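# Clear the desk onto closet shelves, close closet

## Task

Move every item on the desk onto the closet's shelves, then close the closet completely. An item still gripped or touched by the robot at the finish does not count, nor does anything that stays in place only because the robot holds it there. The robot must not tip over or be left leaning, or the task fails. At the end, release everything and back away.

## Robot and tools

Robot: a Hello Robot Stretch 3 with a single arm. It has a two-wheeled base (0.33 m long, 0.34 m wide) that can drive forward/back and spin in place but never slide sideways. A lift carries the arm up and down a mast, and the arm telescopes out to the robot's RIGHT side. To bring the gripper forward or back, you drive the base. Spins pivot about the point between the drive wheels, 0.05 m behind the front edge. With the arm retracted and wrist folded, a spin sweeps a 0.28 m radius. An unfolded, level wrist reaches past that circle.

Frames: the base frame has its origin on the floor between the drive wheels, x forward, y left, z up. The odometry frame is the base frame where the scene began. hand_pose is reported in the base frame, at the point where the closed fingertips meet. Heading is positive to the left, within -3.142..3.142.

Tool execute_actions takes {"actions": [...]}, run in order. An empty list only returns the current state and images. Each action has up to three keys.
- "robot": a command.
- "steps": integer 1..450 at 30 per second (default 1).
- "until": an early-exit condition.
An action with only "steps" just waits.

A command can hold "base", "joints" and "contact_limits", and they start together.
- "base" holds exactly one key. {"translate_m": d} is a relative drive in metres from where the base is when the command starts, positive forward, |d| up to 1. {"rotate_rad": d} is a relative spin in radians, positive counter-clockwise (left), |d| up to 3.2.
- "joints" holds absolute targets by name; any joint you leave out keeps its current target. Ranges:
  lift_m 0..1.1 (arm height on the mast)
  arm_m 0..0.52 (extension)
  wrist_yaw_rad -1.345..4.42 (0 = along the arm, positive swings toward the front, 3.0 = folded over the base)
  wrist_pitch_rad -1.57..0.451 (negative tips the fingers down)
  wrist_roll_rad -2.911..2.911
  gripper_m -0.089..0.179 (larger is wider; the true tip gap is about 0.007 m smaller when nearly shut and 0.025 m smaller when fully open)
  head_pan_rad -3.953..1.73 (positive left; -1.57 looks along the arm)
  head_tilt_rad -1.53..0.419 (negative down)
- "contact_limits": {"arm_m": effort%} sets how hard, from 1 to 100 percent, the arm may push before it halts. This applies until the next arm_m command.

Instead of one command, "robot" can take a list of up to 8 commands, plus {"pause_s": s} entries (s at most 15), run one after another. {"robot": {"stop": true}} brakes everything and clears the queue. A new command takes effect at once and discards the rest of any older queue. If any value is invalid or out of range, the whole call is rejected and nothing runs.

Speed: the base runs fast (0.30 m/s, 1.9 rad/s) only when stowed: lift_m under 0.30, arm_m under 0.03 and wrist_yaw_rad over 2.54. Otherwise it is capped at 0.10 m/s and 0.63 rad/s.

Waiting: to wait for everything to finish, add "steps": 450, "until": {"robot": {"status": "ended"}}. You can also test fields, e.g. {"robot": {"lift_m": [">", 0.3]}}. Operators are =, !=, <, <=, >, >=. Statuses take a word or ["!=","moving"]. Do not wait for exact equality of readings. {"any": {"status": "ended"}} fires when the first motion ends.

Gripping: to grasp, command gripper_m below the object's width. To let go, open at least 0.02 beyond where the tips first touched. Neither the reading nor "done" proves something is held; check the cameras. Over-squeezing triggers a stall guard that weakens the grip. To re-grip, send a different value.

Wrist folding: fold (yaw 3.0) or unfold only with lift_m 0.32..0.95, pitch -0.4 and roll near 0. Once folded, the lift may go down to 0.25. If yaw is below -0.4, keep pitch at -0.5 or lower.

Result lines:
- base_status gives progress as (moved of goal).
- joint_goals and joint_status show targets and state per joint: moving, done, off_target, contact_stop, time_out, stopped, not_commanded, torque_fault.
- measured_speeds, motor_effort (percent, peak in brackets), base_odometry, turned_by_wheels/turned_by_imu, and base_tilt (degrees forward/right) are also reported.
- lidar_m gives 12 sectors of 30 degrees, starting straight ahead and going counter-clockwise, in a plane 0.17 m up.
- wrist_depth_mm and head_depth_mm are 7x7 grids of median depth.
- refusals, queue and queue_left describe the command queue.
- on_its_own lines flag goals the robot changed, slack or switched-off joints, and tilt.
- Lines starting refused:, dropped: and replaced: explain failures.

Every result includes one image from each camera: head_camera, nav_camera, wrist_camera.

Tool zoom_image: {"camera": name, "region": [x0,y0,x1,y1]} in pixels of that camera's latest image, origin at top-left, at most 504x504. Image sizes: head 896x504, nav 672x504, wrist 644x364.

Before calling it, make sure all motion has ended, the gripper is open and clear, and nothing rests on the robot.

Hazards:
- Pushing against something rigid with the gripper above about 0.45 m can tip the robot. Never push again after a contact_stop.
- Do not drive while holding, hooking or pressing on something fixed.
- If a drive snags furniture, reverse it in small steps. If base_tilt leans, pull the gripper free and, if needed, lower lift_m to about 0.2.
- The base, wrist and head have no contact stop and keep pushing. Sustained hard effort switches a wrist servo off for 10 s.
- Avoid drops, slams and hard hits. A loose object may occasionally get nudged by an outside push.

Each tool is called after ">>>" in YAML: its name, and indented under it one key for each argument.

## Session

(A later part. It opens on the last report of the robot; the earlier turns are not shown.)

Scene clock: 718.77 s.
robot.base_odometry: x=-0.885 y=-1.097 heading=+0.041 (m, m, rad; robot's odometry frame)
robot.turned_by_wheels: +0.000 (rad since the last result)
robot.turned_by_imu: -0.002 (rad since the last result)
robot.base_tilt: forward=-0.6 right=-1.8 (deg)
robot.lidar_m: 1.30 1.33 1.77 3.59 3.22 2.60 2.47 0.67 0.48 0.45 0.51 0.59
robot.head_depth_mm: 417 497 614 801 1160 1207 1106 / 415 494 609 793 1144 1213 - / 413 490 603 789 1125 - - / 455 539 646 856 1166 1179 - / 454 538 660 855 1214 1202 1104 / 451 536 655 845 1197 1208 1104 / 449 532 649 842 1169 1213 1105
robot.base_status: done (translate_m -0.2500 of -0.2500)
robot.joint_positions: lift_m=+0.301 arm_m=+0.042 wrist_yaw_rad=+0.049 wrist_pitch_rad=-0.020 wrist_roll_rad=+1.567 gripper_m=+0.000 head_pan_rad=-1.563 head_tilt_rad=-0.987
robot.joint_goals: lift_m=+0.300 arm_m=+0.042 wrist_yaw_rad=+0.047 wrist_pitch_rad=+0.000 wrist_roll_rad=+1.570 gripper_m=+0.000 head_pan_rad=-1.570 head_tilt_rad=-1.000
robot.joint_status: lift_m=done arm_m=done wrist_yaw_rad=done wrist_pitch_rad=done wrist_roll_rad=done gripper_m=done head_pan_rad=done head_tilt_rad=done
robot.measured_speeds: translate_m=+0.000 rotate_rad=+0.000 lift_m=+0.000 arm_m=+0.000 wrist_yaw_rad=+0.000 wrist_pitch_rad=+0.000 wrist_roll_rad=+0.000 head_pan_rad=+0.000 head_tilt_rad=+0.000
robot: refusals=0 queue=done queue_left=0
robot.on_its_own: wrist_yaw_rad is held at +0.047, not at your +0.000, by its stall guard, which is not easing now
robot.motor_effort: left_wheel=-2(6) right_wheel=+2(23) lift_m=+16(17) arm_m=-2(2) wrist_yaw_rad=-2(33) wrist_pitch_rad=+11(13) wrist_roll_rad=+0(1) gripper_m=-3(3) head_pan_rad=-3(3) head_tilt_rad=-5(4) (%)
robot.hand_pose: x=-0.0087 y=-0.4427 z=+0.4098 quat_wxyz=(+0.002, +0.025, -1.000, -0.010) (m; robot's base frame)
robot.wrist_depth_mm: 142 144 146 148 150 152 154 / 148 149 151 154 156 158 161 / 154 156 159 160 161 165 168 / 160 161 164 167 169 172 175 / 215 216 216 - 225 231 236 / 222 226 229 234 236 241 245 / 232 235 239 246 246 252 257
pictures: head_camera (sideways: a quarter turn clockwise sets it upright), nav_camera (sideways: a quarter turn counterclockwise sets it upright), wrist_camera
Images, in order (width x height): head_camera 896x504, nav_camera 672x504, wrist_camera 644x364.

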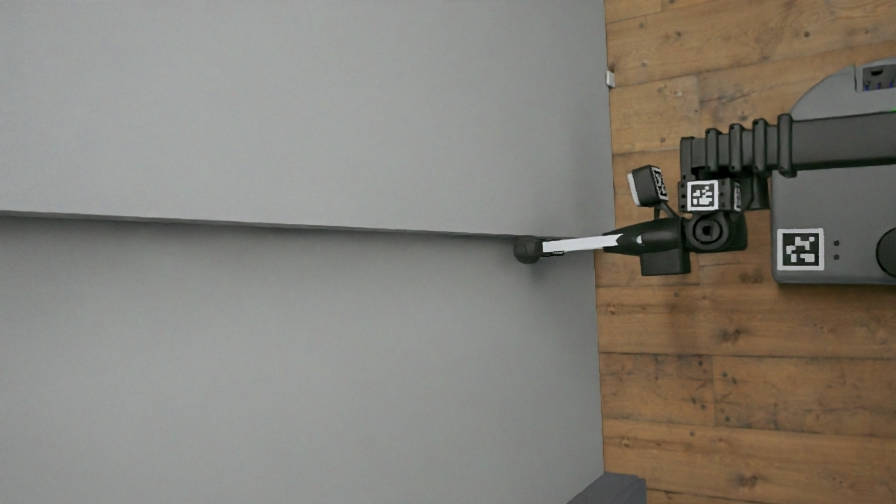

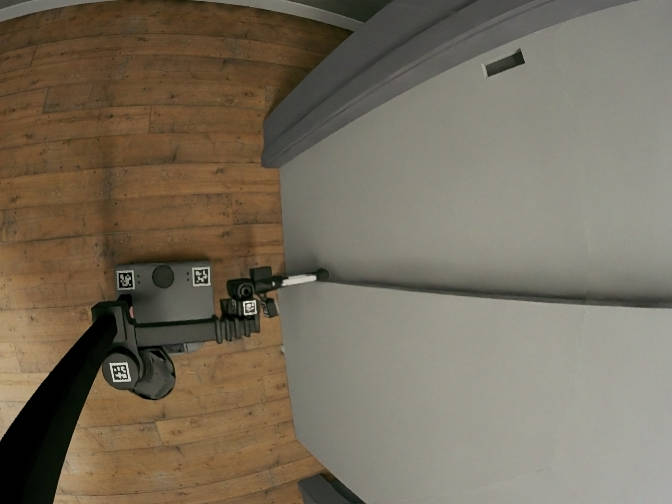

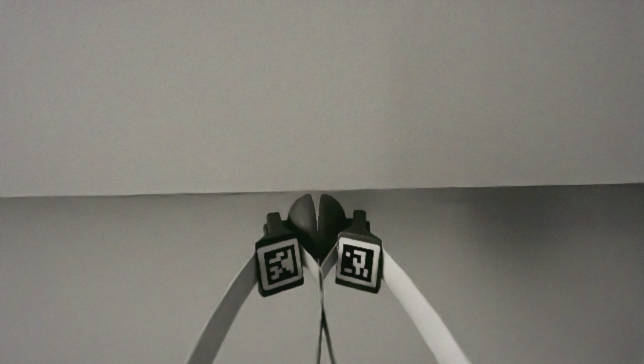

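>>> execute_actions:
  actions:
    - {"robot":[{"base":{"translate_m":0.01}},{"joints":{"arm_m":0.057,"wrist_yaw_rad":0.0,"head_pan_rad":-2.3,"head_tilt_rad":-0.5}},{"base":{"translate_m":-0.1}}],"steps":300,"until":{"robot":{"status":"ended"}}}

Scene clock: 724.97 s.
robot.base_odometry: x=-0.975 y=-1.101 heading=+0.042 (m, m, rad; robot's odometry frame)
robot.turned_by_wheels: +0.000 (rad since the last result)
robot.turned_by_imu: +0.000 (rad since the last result)
robot.base_tilt: forward=-0.5 right=-1.8 (deg)
robot.lidar_m: 1.39 1.43 1.90 3.20 3.48 2.50 2.38 0.67 0.48 0.46 0.52 0.65
robot.head_depth_mm: 710 816 1047 1158 1303 1453 1291 / 633 704 789 907 1051 1423 1301 / 569 626 695 780 893 1039 1213 / 519 564 620 687 770 877 1028 / 475 512 559 613 679 765 865 / 439 472 509 554 610 676 755 / 407 435 468 505 551 602 667
robot.base_status: done (translate_m -0.1000 of -0.1000)
robot.joint_positions: lift_m=+0.301 arm_m=+0.057 wrist_yaw_rad=+0.017 wrist_pitch_rad=-0.020 wrist_roll_rad=+1.567 gripper_m=+0.000 head_pan_rad=-2.293 head_tilt_rad=-0.507
robot.joint_goals: lift_m=+0.300 arm_m=+0.057 wrist_yaw_rad=+0.000 wrist_pitch_rad=+0.000 wrist_roll_rad=+1.570 gripper_m=+0.000 head_pan_rad=-2.300 head_tilt_rad=-0.500
robot.joint_status: lift_m=done arm_m=done wrist_yaw_rad=done wrist_pitch_rad=done wrist_roll_rad=done gripper_m=done head_pan_rad=done head_tilt_rad=done
robot.measured_speeds: translate_m=+0.000 rotate_rad=+0.000 lift_m=+0.000 arm_m=+0.000 wrist_yaw_rad=+0.000 wrist_pitch_rad=+0.000 wrist_roll_rad=+0.000 head_pan_rad=+0.000 head_tilt_rad=+0.000
robot: refusals=0 queue=done queue_left=0
robot.motor_effort: left_wheel=+1(6) right_wheel=-6(24) lift_m=+17(17) arm_m=+4(1) wrist_yaw_rad=-11(38) wrist_pitch_rad=+11(12) wrist_roll_rad=+1(1) gripper_m=-3(3) head_pan_rad=-3(27) head_tilt_rad=+2(25) (%)
robot.hand_pose: x=-0.0170 y=-0.4572 z=+0.4098 quat_wxyz=(+0.002, +0.008, -1.000, -0.010) (m; robot's base frame)
robot.wrist_depth_mm: 134 136 137 140 141 143 145 / 138 140 142 145 147 149 151 / 143 145 146 149 151 153 156 / 148 150 153 155 156 159 162 / 200 204 208 - 214 217 222 / 208 212 214 222 222 226 229 / 216 221 225 228 230 237 240
pictures: head_camera (sideways: a quarter turn clockwise sets it upright), nav_camera (sideways: a quarter turn counterclockwise sets it upright), wrist_camera
Images, in order (width x height): head_camera 896x504, nav_camera 672x504, wrist_camera 644x364.

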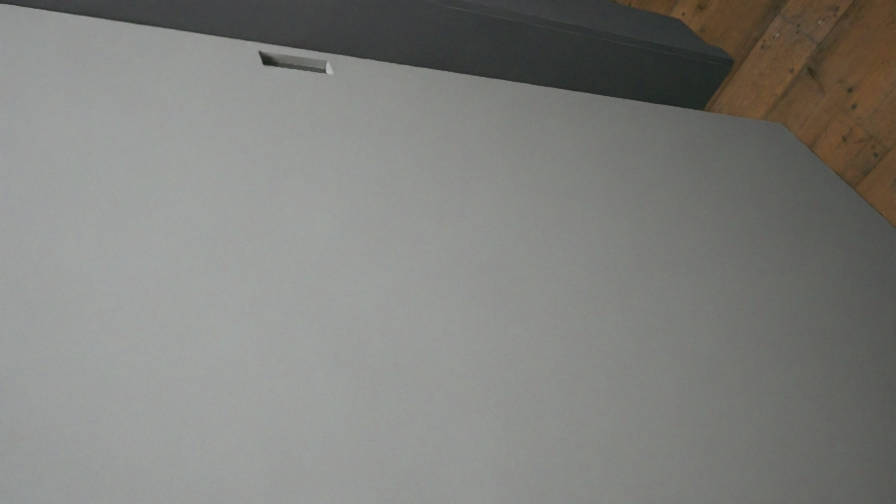

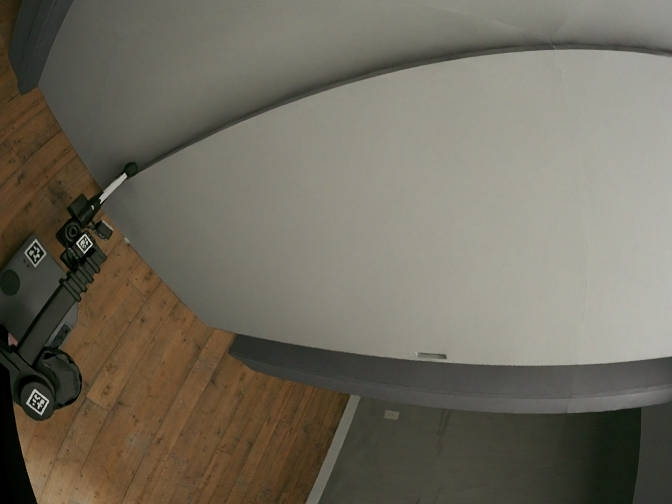

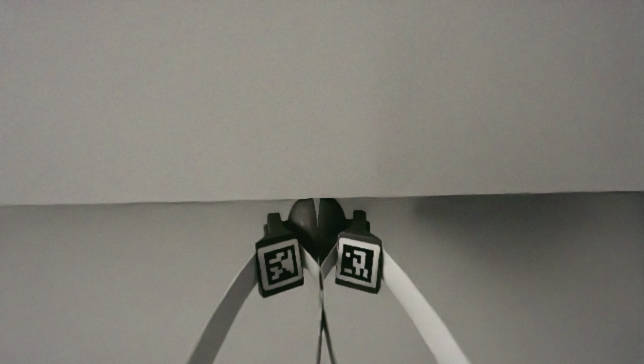

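>>> execute_actions:
  actions:
    - {"robot":[{"base":{"translate_m":-0.06}}],"steps":300,"until":{"robot":{"status":"ended"}}}

Scene clock: 728.63 s.
robot.base_odometry: x=-1.035 y=-1.103 heading=+0.041 (m, m, rad; robot's odometry frame)
robot.turned_by_wheels: +0.000 (rad since the last result)
robot.turned_by_imu: +0.000 (rad since the last result)
robot.base_tilt: forward=-0.5 right=-1.7 (deg)
robot.lidar_m: 1.44 1.49 1.97 3.20 3.40 2.44 2.32 0.68 0.48 0.46 0.52 0.69
robot.head_depth_mm: 716 827 976 1100 1253 1466 1304 / 638 711 796 910 1073 1346 1294 / 573 634 700 787 901 1053 1228 / 522 569 627 691 778 886 1029 / 478 518 562 619 686 771 877 / 440 475 514 559 613 678 761 / 410 439 472 508 557 609 674
robot.base_status: done (translate_m -0.0600 of -0.0600)
robot.joint_positions: lift_m=+0.301 arm_m=+0.057 wrist_yaw_rad=+0.002 wrist_pitch_rad=-0.020 wrist_roll_rad=+1.567 gripper_m=+0.000 head_pan_rad=-2.293 head_tilt_rad=-0.507
robot.joint_goals: lift_m=+0.300 arm_m=+0.057 wrist_yaw_rad=+0.000 wrist_pitch_rad=+0.000 wrist_roll_rad=+1.570 gripper_m=+0.000 head_pan_rad=-2.300 head_tilt_rad=-0.500
robot.joint_status: lift_m=done arm_m=done wrist_yaw_rad=done wrist_pitch_rad=done wrist_roll_rad=done gripper_m=done head_pan_rad=done head_tilt_rad=done
robot.measured_speeds: translate_m=+0.000 rotate_rad=+0.000 lift_m=+0.000 arm_m=+0.000 wrist_yaw_rad=+0.000 wrist_pitch_rad=+0.000 wrist_roll_rad=+0.000 head_pan_rad=+0.000 head_tilt_rad=+0.000
robot: refusals=0 queue=done queue_left=0
robot.motor_effort: left_wheel=-2(7) right_wheel=+2(22) lift_m=+17(17) arm_m=+3(4) wrist_yaw_rad=-2(31) wrist_pitch_rad=+12(12) wrist_roll_rad=+0(1) gripper_m=-3(3) head_pan_rad=-2(2) head_tilt_rad=+2(1) (%)
robot.hand_pose: x=-0.0208 y=-0.4574 z=+0.4098 quat_wxyz=(+0.002, +0.001, -1.000, -0.010) (m; robot's base frame)
robot.wrist_depth_mm: 139 141 143 144 147 148 151 / 143 145 148 149 151 154 156 / 148 149 152 155 157 159 161 / 152 154 156 158 160 164 168 / 204 207 210 - 216 219 223 / 211 214 216 221 224 227 233 / 217 221 226 228 232 237 242
pictures: head_camera (sideways: a quarter turn clockwise sets it upright), nav_camera (sideways: a quarter turn counterclockwise sets it upright), wrist_camera
Images, in order (width x height): head_camera 896x504, nav_camera 672x504, wrist_camera 644x364.

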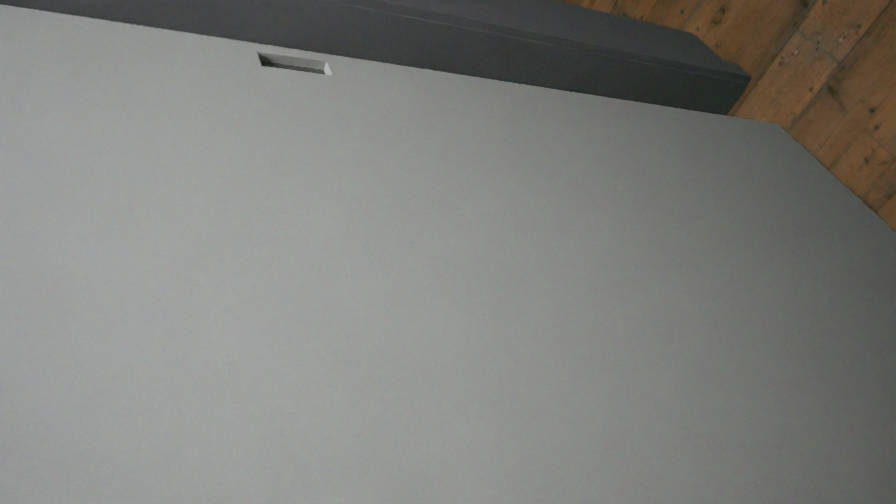

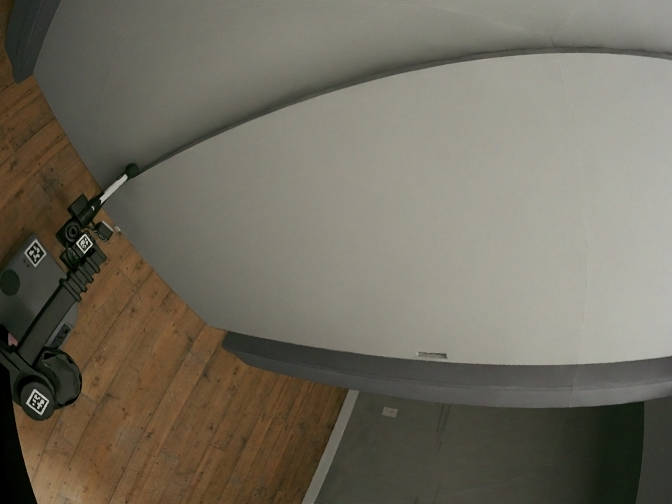

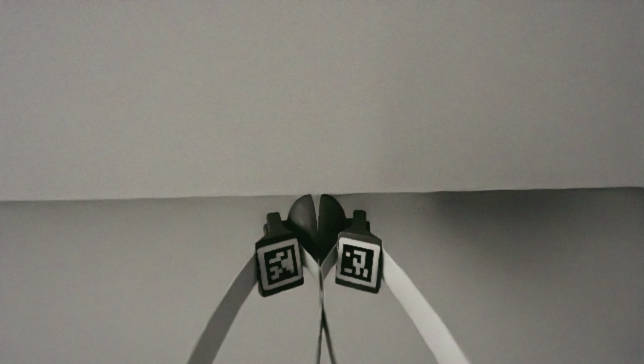

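>>> execute_actions:
  actions:
    - {"robot":[{"joints":{"arm_m":0.064}},{"base":{"translate_m":-0.08}}],"steps":300,"until":{"robot":{"status":"ended"}}}

Scene clock: 733.10 s.
robot.base_odometry: x=-1.115 y=-1.107 heading=+0.041 (m, m, rad; robot's odometry frame)
robot.turned_by_wheels: +0.000 (rad since the last result)
robot.turned_by_imu: +0.000 (rad since the last result)
robot.base_tilt: forward=-0.5 right=-1.7 (deg)
robot.lidar_m: 1.53 1.57 2.08 3.18 3.31 2.35 2.24 0.69 0.49 0.47 0.52 0.69
robot.head_depth_mm: 726 819 915 1044 1268 1493 1294 / 644 716 803 923 1082 1283 1293 / 579 638 710 797 909 1060 1237 / 528 576 631 702 790 900 1044 / 484 522 570 626 694 777 883 / 446 479 518 565 619 687 771 / 415 442 476 515 560 615 679
robot.base_status: done (translate_m -0.0800 of -0.0800)
robot.joint_positions: lift_m=+0.301 arm_m=+0.064 wrist_yaw_rad=+0.002 wrist_pitch_rad=-0.020 wrist_roll_rad=+1.567 gripper_m=+0.000 head_pan_rad=-2.293 head_tilt_rad=-0.507
robot.joint_goals: lift_m=+0.300 arm_m=+0.064 wrist_yaw_rad=+0.000 wrist_pitch_rad=+0.000 wrist_roll_rad=+1.570 gripper_m=+0.000 head_pan_rad=-2.300 head_tilt_rad=-0.500
robot.joint_status: lift_m=done arm_m=done wrist_yaw_rad=done wrist_pitch_rad=done wrist_roll_rad=done gripper_m=done head_pan_rad=done head_tilt_rad=done
robot.measured_speeds: translate_m=+0.000 rotate_rad=+0.000 lift_m=+0.000 arm_m=+0.000 wrist_yaw_rad=+0.000 wrist_pitch_rad=+0.000 wrist_roll_rad=+0.000 head_pan_rad=+0.000 head_tilt_rad=+0.000
robot: refusals=0 queue=done queue_left=0
robot.motor_effort: left_wheel=-2(7) right_wheel=+1(25) lift_m=+16(17) arm_m=+4(4) wrist_yaw_rad=-2(36) wrist_pitch_rad=+12(12) wrist_roll_rad=+0(0) gripper_m=-3(4) head_pan_rad=-2(2) head_tilt_rad=+1(2) (%)
robot.hand_pose: x=-0.0208 y=-0.4643 z=+0.4098 quat_wxyz=(+0.002, +0.001, -1.000, -0.010) (m; robot's base frame)
robot.wrist_depth_mm: 136 139 140 142 145 147 149 / 141 142 145 146 150 151 156 / 145 147 151 151 154 156 159 / 150 153 155 156 160 162 165 / 199 203 207 - 213 216 218 / 207 209 213 218 220 224 229 / 214 220 221 225 230 232 235
pictures: head_camera (sideways: a quarter turn clockwise sets it upright), nav_camera (sideways: a quarter turn counterclockwise sets it upright), wrist_camera
Images, in order (width x height): head_camera 896x504, nav_camera 672x504, wrist_camera 644x364.

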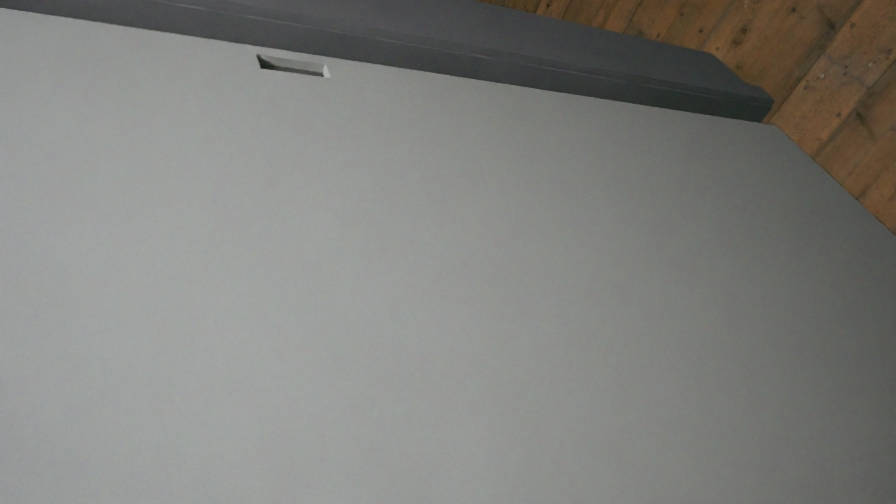

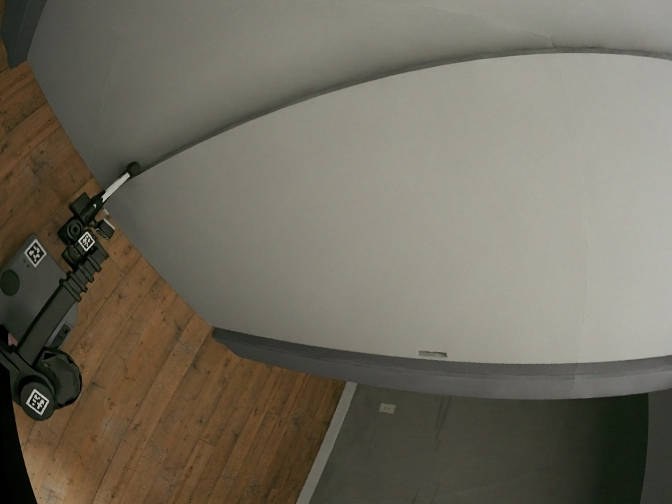

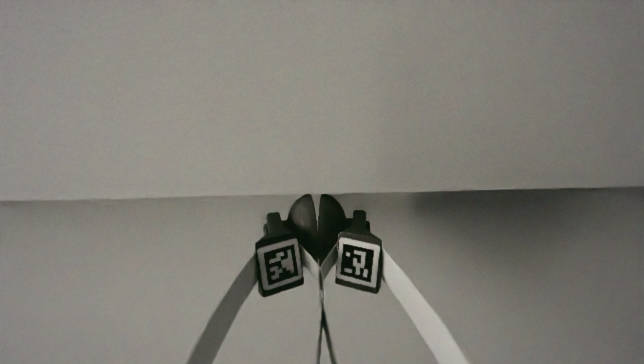

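Still closing.

>>> execute_actions:
  actions:
    - {"robot":[{"base":{"translate_m":-0.07}}],"steps":300,"until":{"robot":{"status":"ended"}}}

Scene clock: 736.13 s.
robot.base_odometry: x=-1.184 y=-1.110 heading=+0.043 (m, m, rad; robot's odometry frame)
robot.turned_by_wheels: +0.001 (rad since the last result)
robot.turned_by_imu: +0.002 (rad since the last result)
robot.base_tilt: forward=-0.6 right=-1.7 (deg)
robot.lidar_m: 1.60 1.64 2.18 3.16 3.19 2.27 2.17 0.68 0.49 0.46 0.52 0.69
robot.head_depth_mm: 717 788 882 1060 1734 1506 1298 / 647 719 806 923 1060 1254 1300 / 580 639 711 800 914 1070 1244 / 528 575 632 703 792 899 1046 / 485 525 570 627 696 781 886 / 448 482 521 566 621 688 771 / 416 445 477 517 561 616 680
robot.base_status: done (translate_m -0.0699 of -0.0700)
robot.joint_positions: lift_m=+0.301 arm_m=+0.064 wrist_yaw_rad=+0.097 wrist_pitch_rad=-0.020 wrist_roll_rad=+1.567 gripper_m=+0.000 head_pan_rad=-2.293 head_tilt_rad=-0.507
robot.joint_goals: lift_m=+0.300 arm_m=+0.064 wrist_yaw_rad=+0.000 wrist_pitch_rad=+0.000 wrist_roll_rad=+1.570 gripper_m=+0.000 head_pan_rad=-2.300 head_tilt_rad=-0.500
robot.joint_status: lift_m=done arm_m=done wrist_yaw_rad=done wrist_pitch_rad=done wrist_roll_rad=done gripper_m=done head_pan_rad=done head_tilt_rad=done
robot.measured_speeds: translate_m=+0.000 rotate_rad=+0.000 lift_m=+0.000 arm_m=+0.000 wrist_yaw_rad=+0.000 wrist_pitch_rad=+0.000 wrist_roll_rad=+0.000 head_pan_rad=+0.000 head_tilt_rad=+0.000
robot: refusals=0 queue=done queue_left=0
robot.on_its_own: right_wheel is at rest, and its effort (-39) is outside its rest range (-18 to +18); wrist_yaw_rad is at rest, and its effort (-62) is outside its rest range (-12 to +12)
robot.motor_effort: left_wheel=+15(17) right_wheel=-39(40) lift_m=+17(16) arm_m=+3(4) wrist_yaw_rad=-62(62) wrist_pitch_rad=+12(11) wrist_roll_rad=+0(1) gripper_m=-4(4) head_pan_rad=-2(2) head_tilt_rad=+3(1) (%)
robot.hand_pose: x=+0.0035 y=-0.4631 z=+0.4098 quat_wxyz=(+0.003, +0.049, -0.999, -0.010) (m; robot's base frame)
robot.wrist_depth_mm: 130 131 133 135 137 139 142 / 135 138 139 142 144 146 148 / 142 144 146 148 151 153 157 / 149 151 154 156 159 162 164 / 206 209 212 - 217 223 229 / 218 221 223 232 233 237 244 / 231 233 237 242 247 251 258
pictures: head_camera (sideways: a quarter turn clockwise sets it upright), nav_camera (sideways: a quarter turn counterclockwise sets it upright), wrist_camera
Images, in order (width x height): head_camera 896x504, nav_camera 672x504, wrist_camera 644x364.

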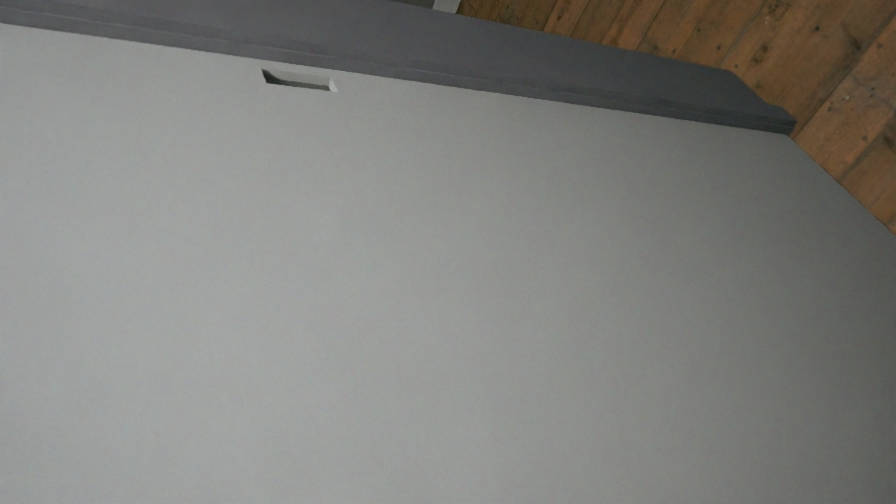

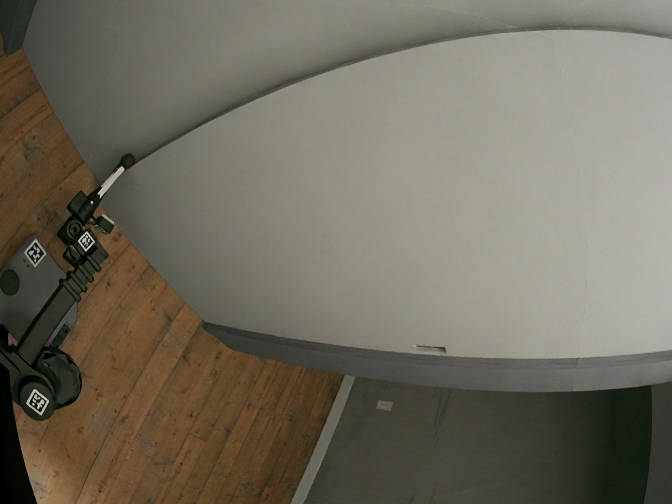

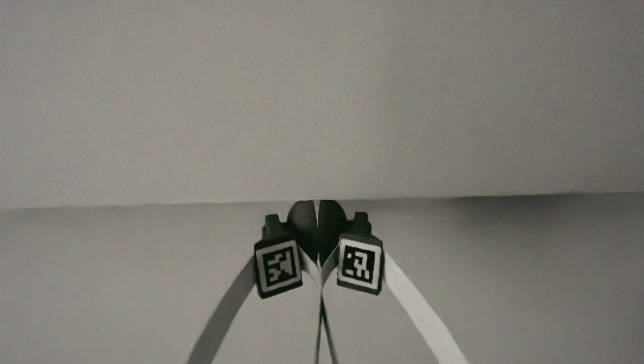

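>>> execute_actions:
  actions:
    - {"robot":[{"base":{"translate_m":0.04}},{"joints":{"arm_m":0.0,"head_pan_rad":-1.0,"head_tilt_rad":-0.5}},{"base":{"rotate_rad":0.3}}],"steps":300,"until":{"robot":{"status":"ended"}}}

Scene clock: 742.90 s.
robot.base_odometry: x=-1.144 y=-1.108 heading=+0.341 (m, m, rad; robot's odometry frame)
robot.turned_by_wheels: +0.299 (rad since the last result)
robot.turned_by_imu: +0.300 (rad since the last result)
robot.base_tilt: forward=-0.5 right=-1.7 (deg)
robot.lidar_m: 1.56 1.80 3.13 3.17 2.57 2.21 0.94 0.54 0.47 0.51 0.59 0.89
robot.head_depth_mm: 464 496 532 573 625 681 756 / 500 537 581 632 693 765 853 / 543 588 639 701 780 872 992 / 595 648 712 792 889 1011 1182 / 654 715 793 873 972 1112 1236 / 645 702 781 908 1074 1342 1298 / 722 814 1583 1787 1854 1535 1297
robot.base_status: done (rotate_rad +0.2999 of +0.3000)
robot.joint_positions: lift_m=+0.301 arm_m=+0.000 wrist_yaw_rad=+0.116 wrist_pitch_rad=-0.020 wrist_roll_rad=+1.568 gripper_m=+0.000 head_pan_rad=-1.007 head_tilt_rad=-0.506
robot.joint_goals: lift_m=+0.300 arm_m=+0.000 wrist_yaw_rad=+0.114 wrist_pitch_rad=+0.000 wrist_roll_rad=+1.570 gripper_m=+0.000 head_pan_rad=-1.000 head_tilt_rad=-0.500
robot.joint_status: lift_m=done arm_m=done wrist_yaw_rad=done wrist_pitch_rad=done wrist_roll_rad=done gripper_m=done head_pan_rad=done head_tilt_rad=done
robot.measured_speeds: translate_m=+0.000 rotate_rad=+0.000 lift_m=+0.000 arm_m=+0.000 wrist_yaw_rad=+0.000 wrist_pitch_rad=+0.000 wrist_roll_rad=+0.000 head_pan_rad=+0.000 head_tilt_rad=+0.000
robot: refusals=0 queue=done queue_left=0
robot.on_its_own: wrist_yaw_rad is held at +0.114, not at your +0.000, by its stall guard, which is not easing now
robot.motor_effort: left_wheel=-2(15) right_wheel=+2(38) lift_m=+17(17) arm_m=-3(2) wrist_yaw_rad=-1(62) wrist_pitch_rad=+12(12) wrist_roll_rad=+0(0) gripper_m=-3(4) head_pan_rad=+2(23) head_tilt_rad=+2(1) (%)
robot.hand_pose: x=+0.0081 y=-0.3994 z=+0.4098 quat_wxyz=(+0.003, +0.058, -0.998, -0.010) (m; robot's base frame)
robot.wrist_depth_mm: 211 212 216 217 223 225 228 / 230 234 236 239 244 246 252 / 254 258 261 262 271 273 281 / 280 285 290 295 300 307 311 / 319 323 325 - 339 345 357 / 362 370 374 400 395 399 408 / 418 432 444 451 465 475 447
pictures: head_camera (sideways: a quarter turn clockwise sets it upright), nav_camera (sideways: a quarter turn counterclockwise sets it upright), wrist_camera
Images, in order (width x height): head_camera 896x504, nav_camera 672x504, wrist_camera 644x364.

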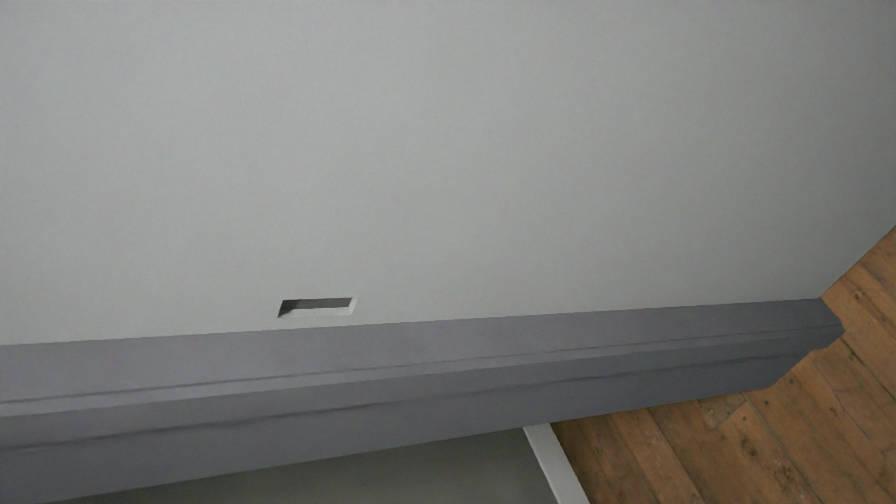

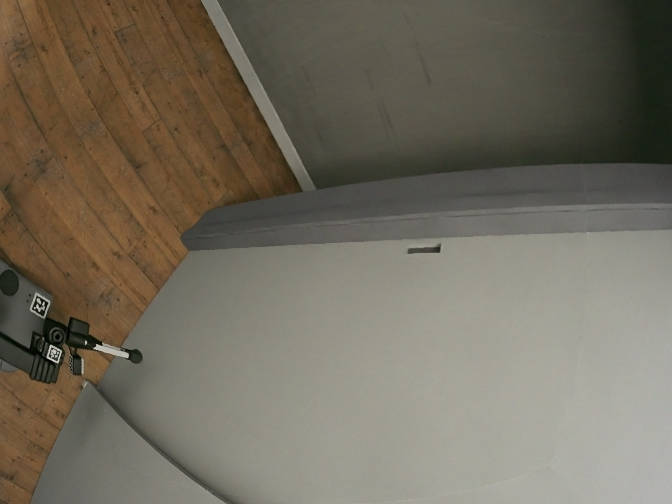

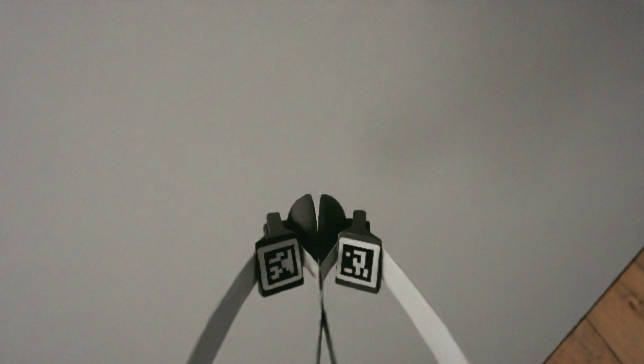

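Both doors shut, robot clear.

>>> finished_scene:
  scene: 2

The scene is finished: the task was done.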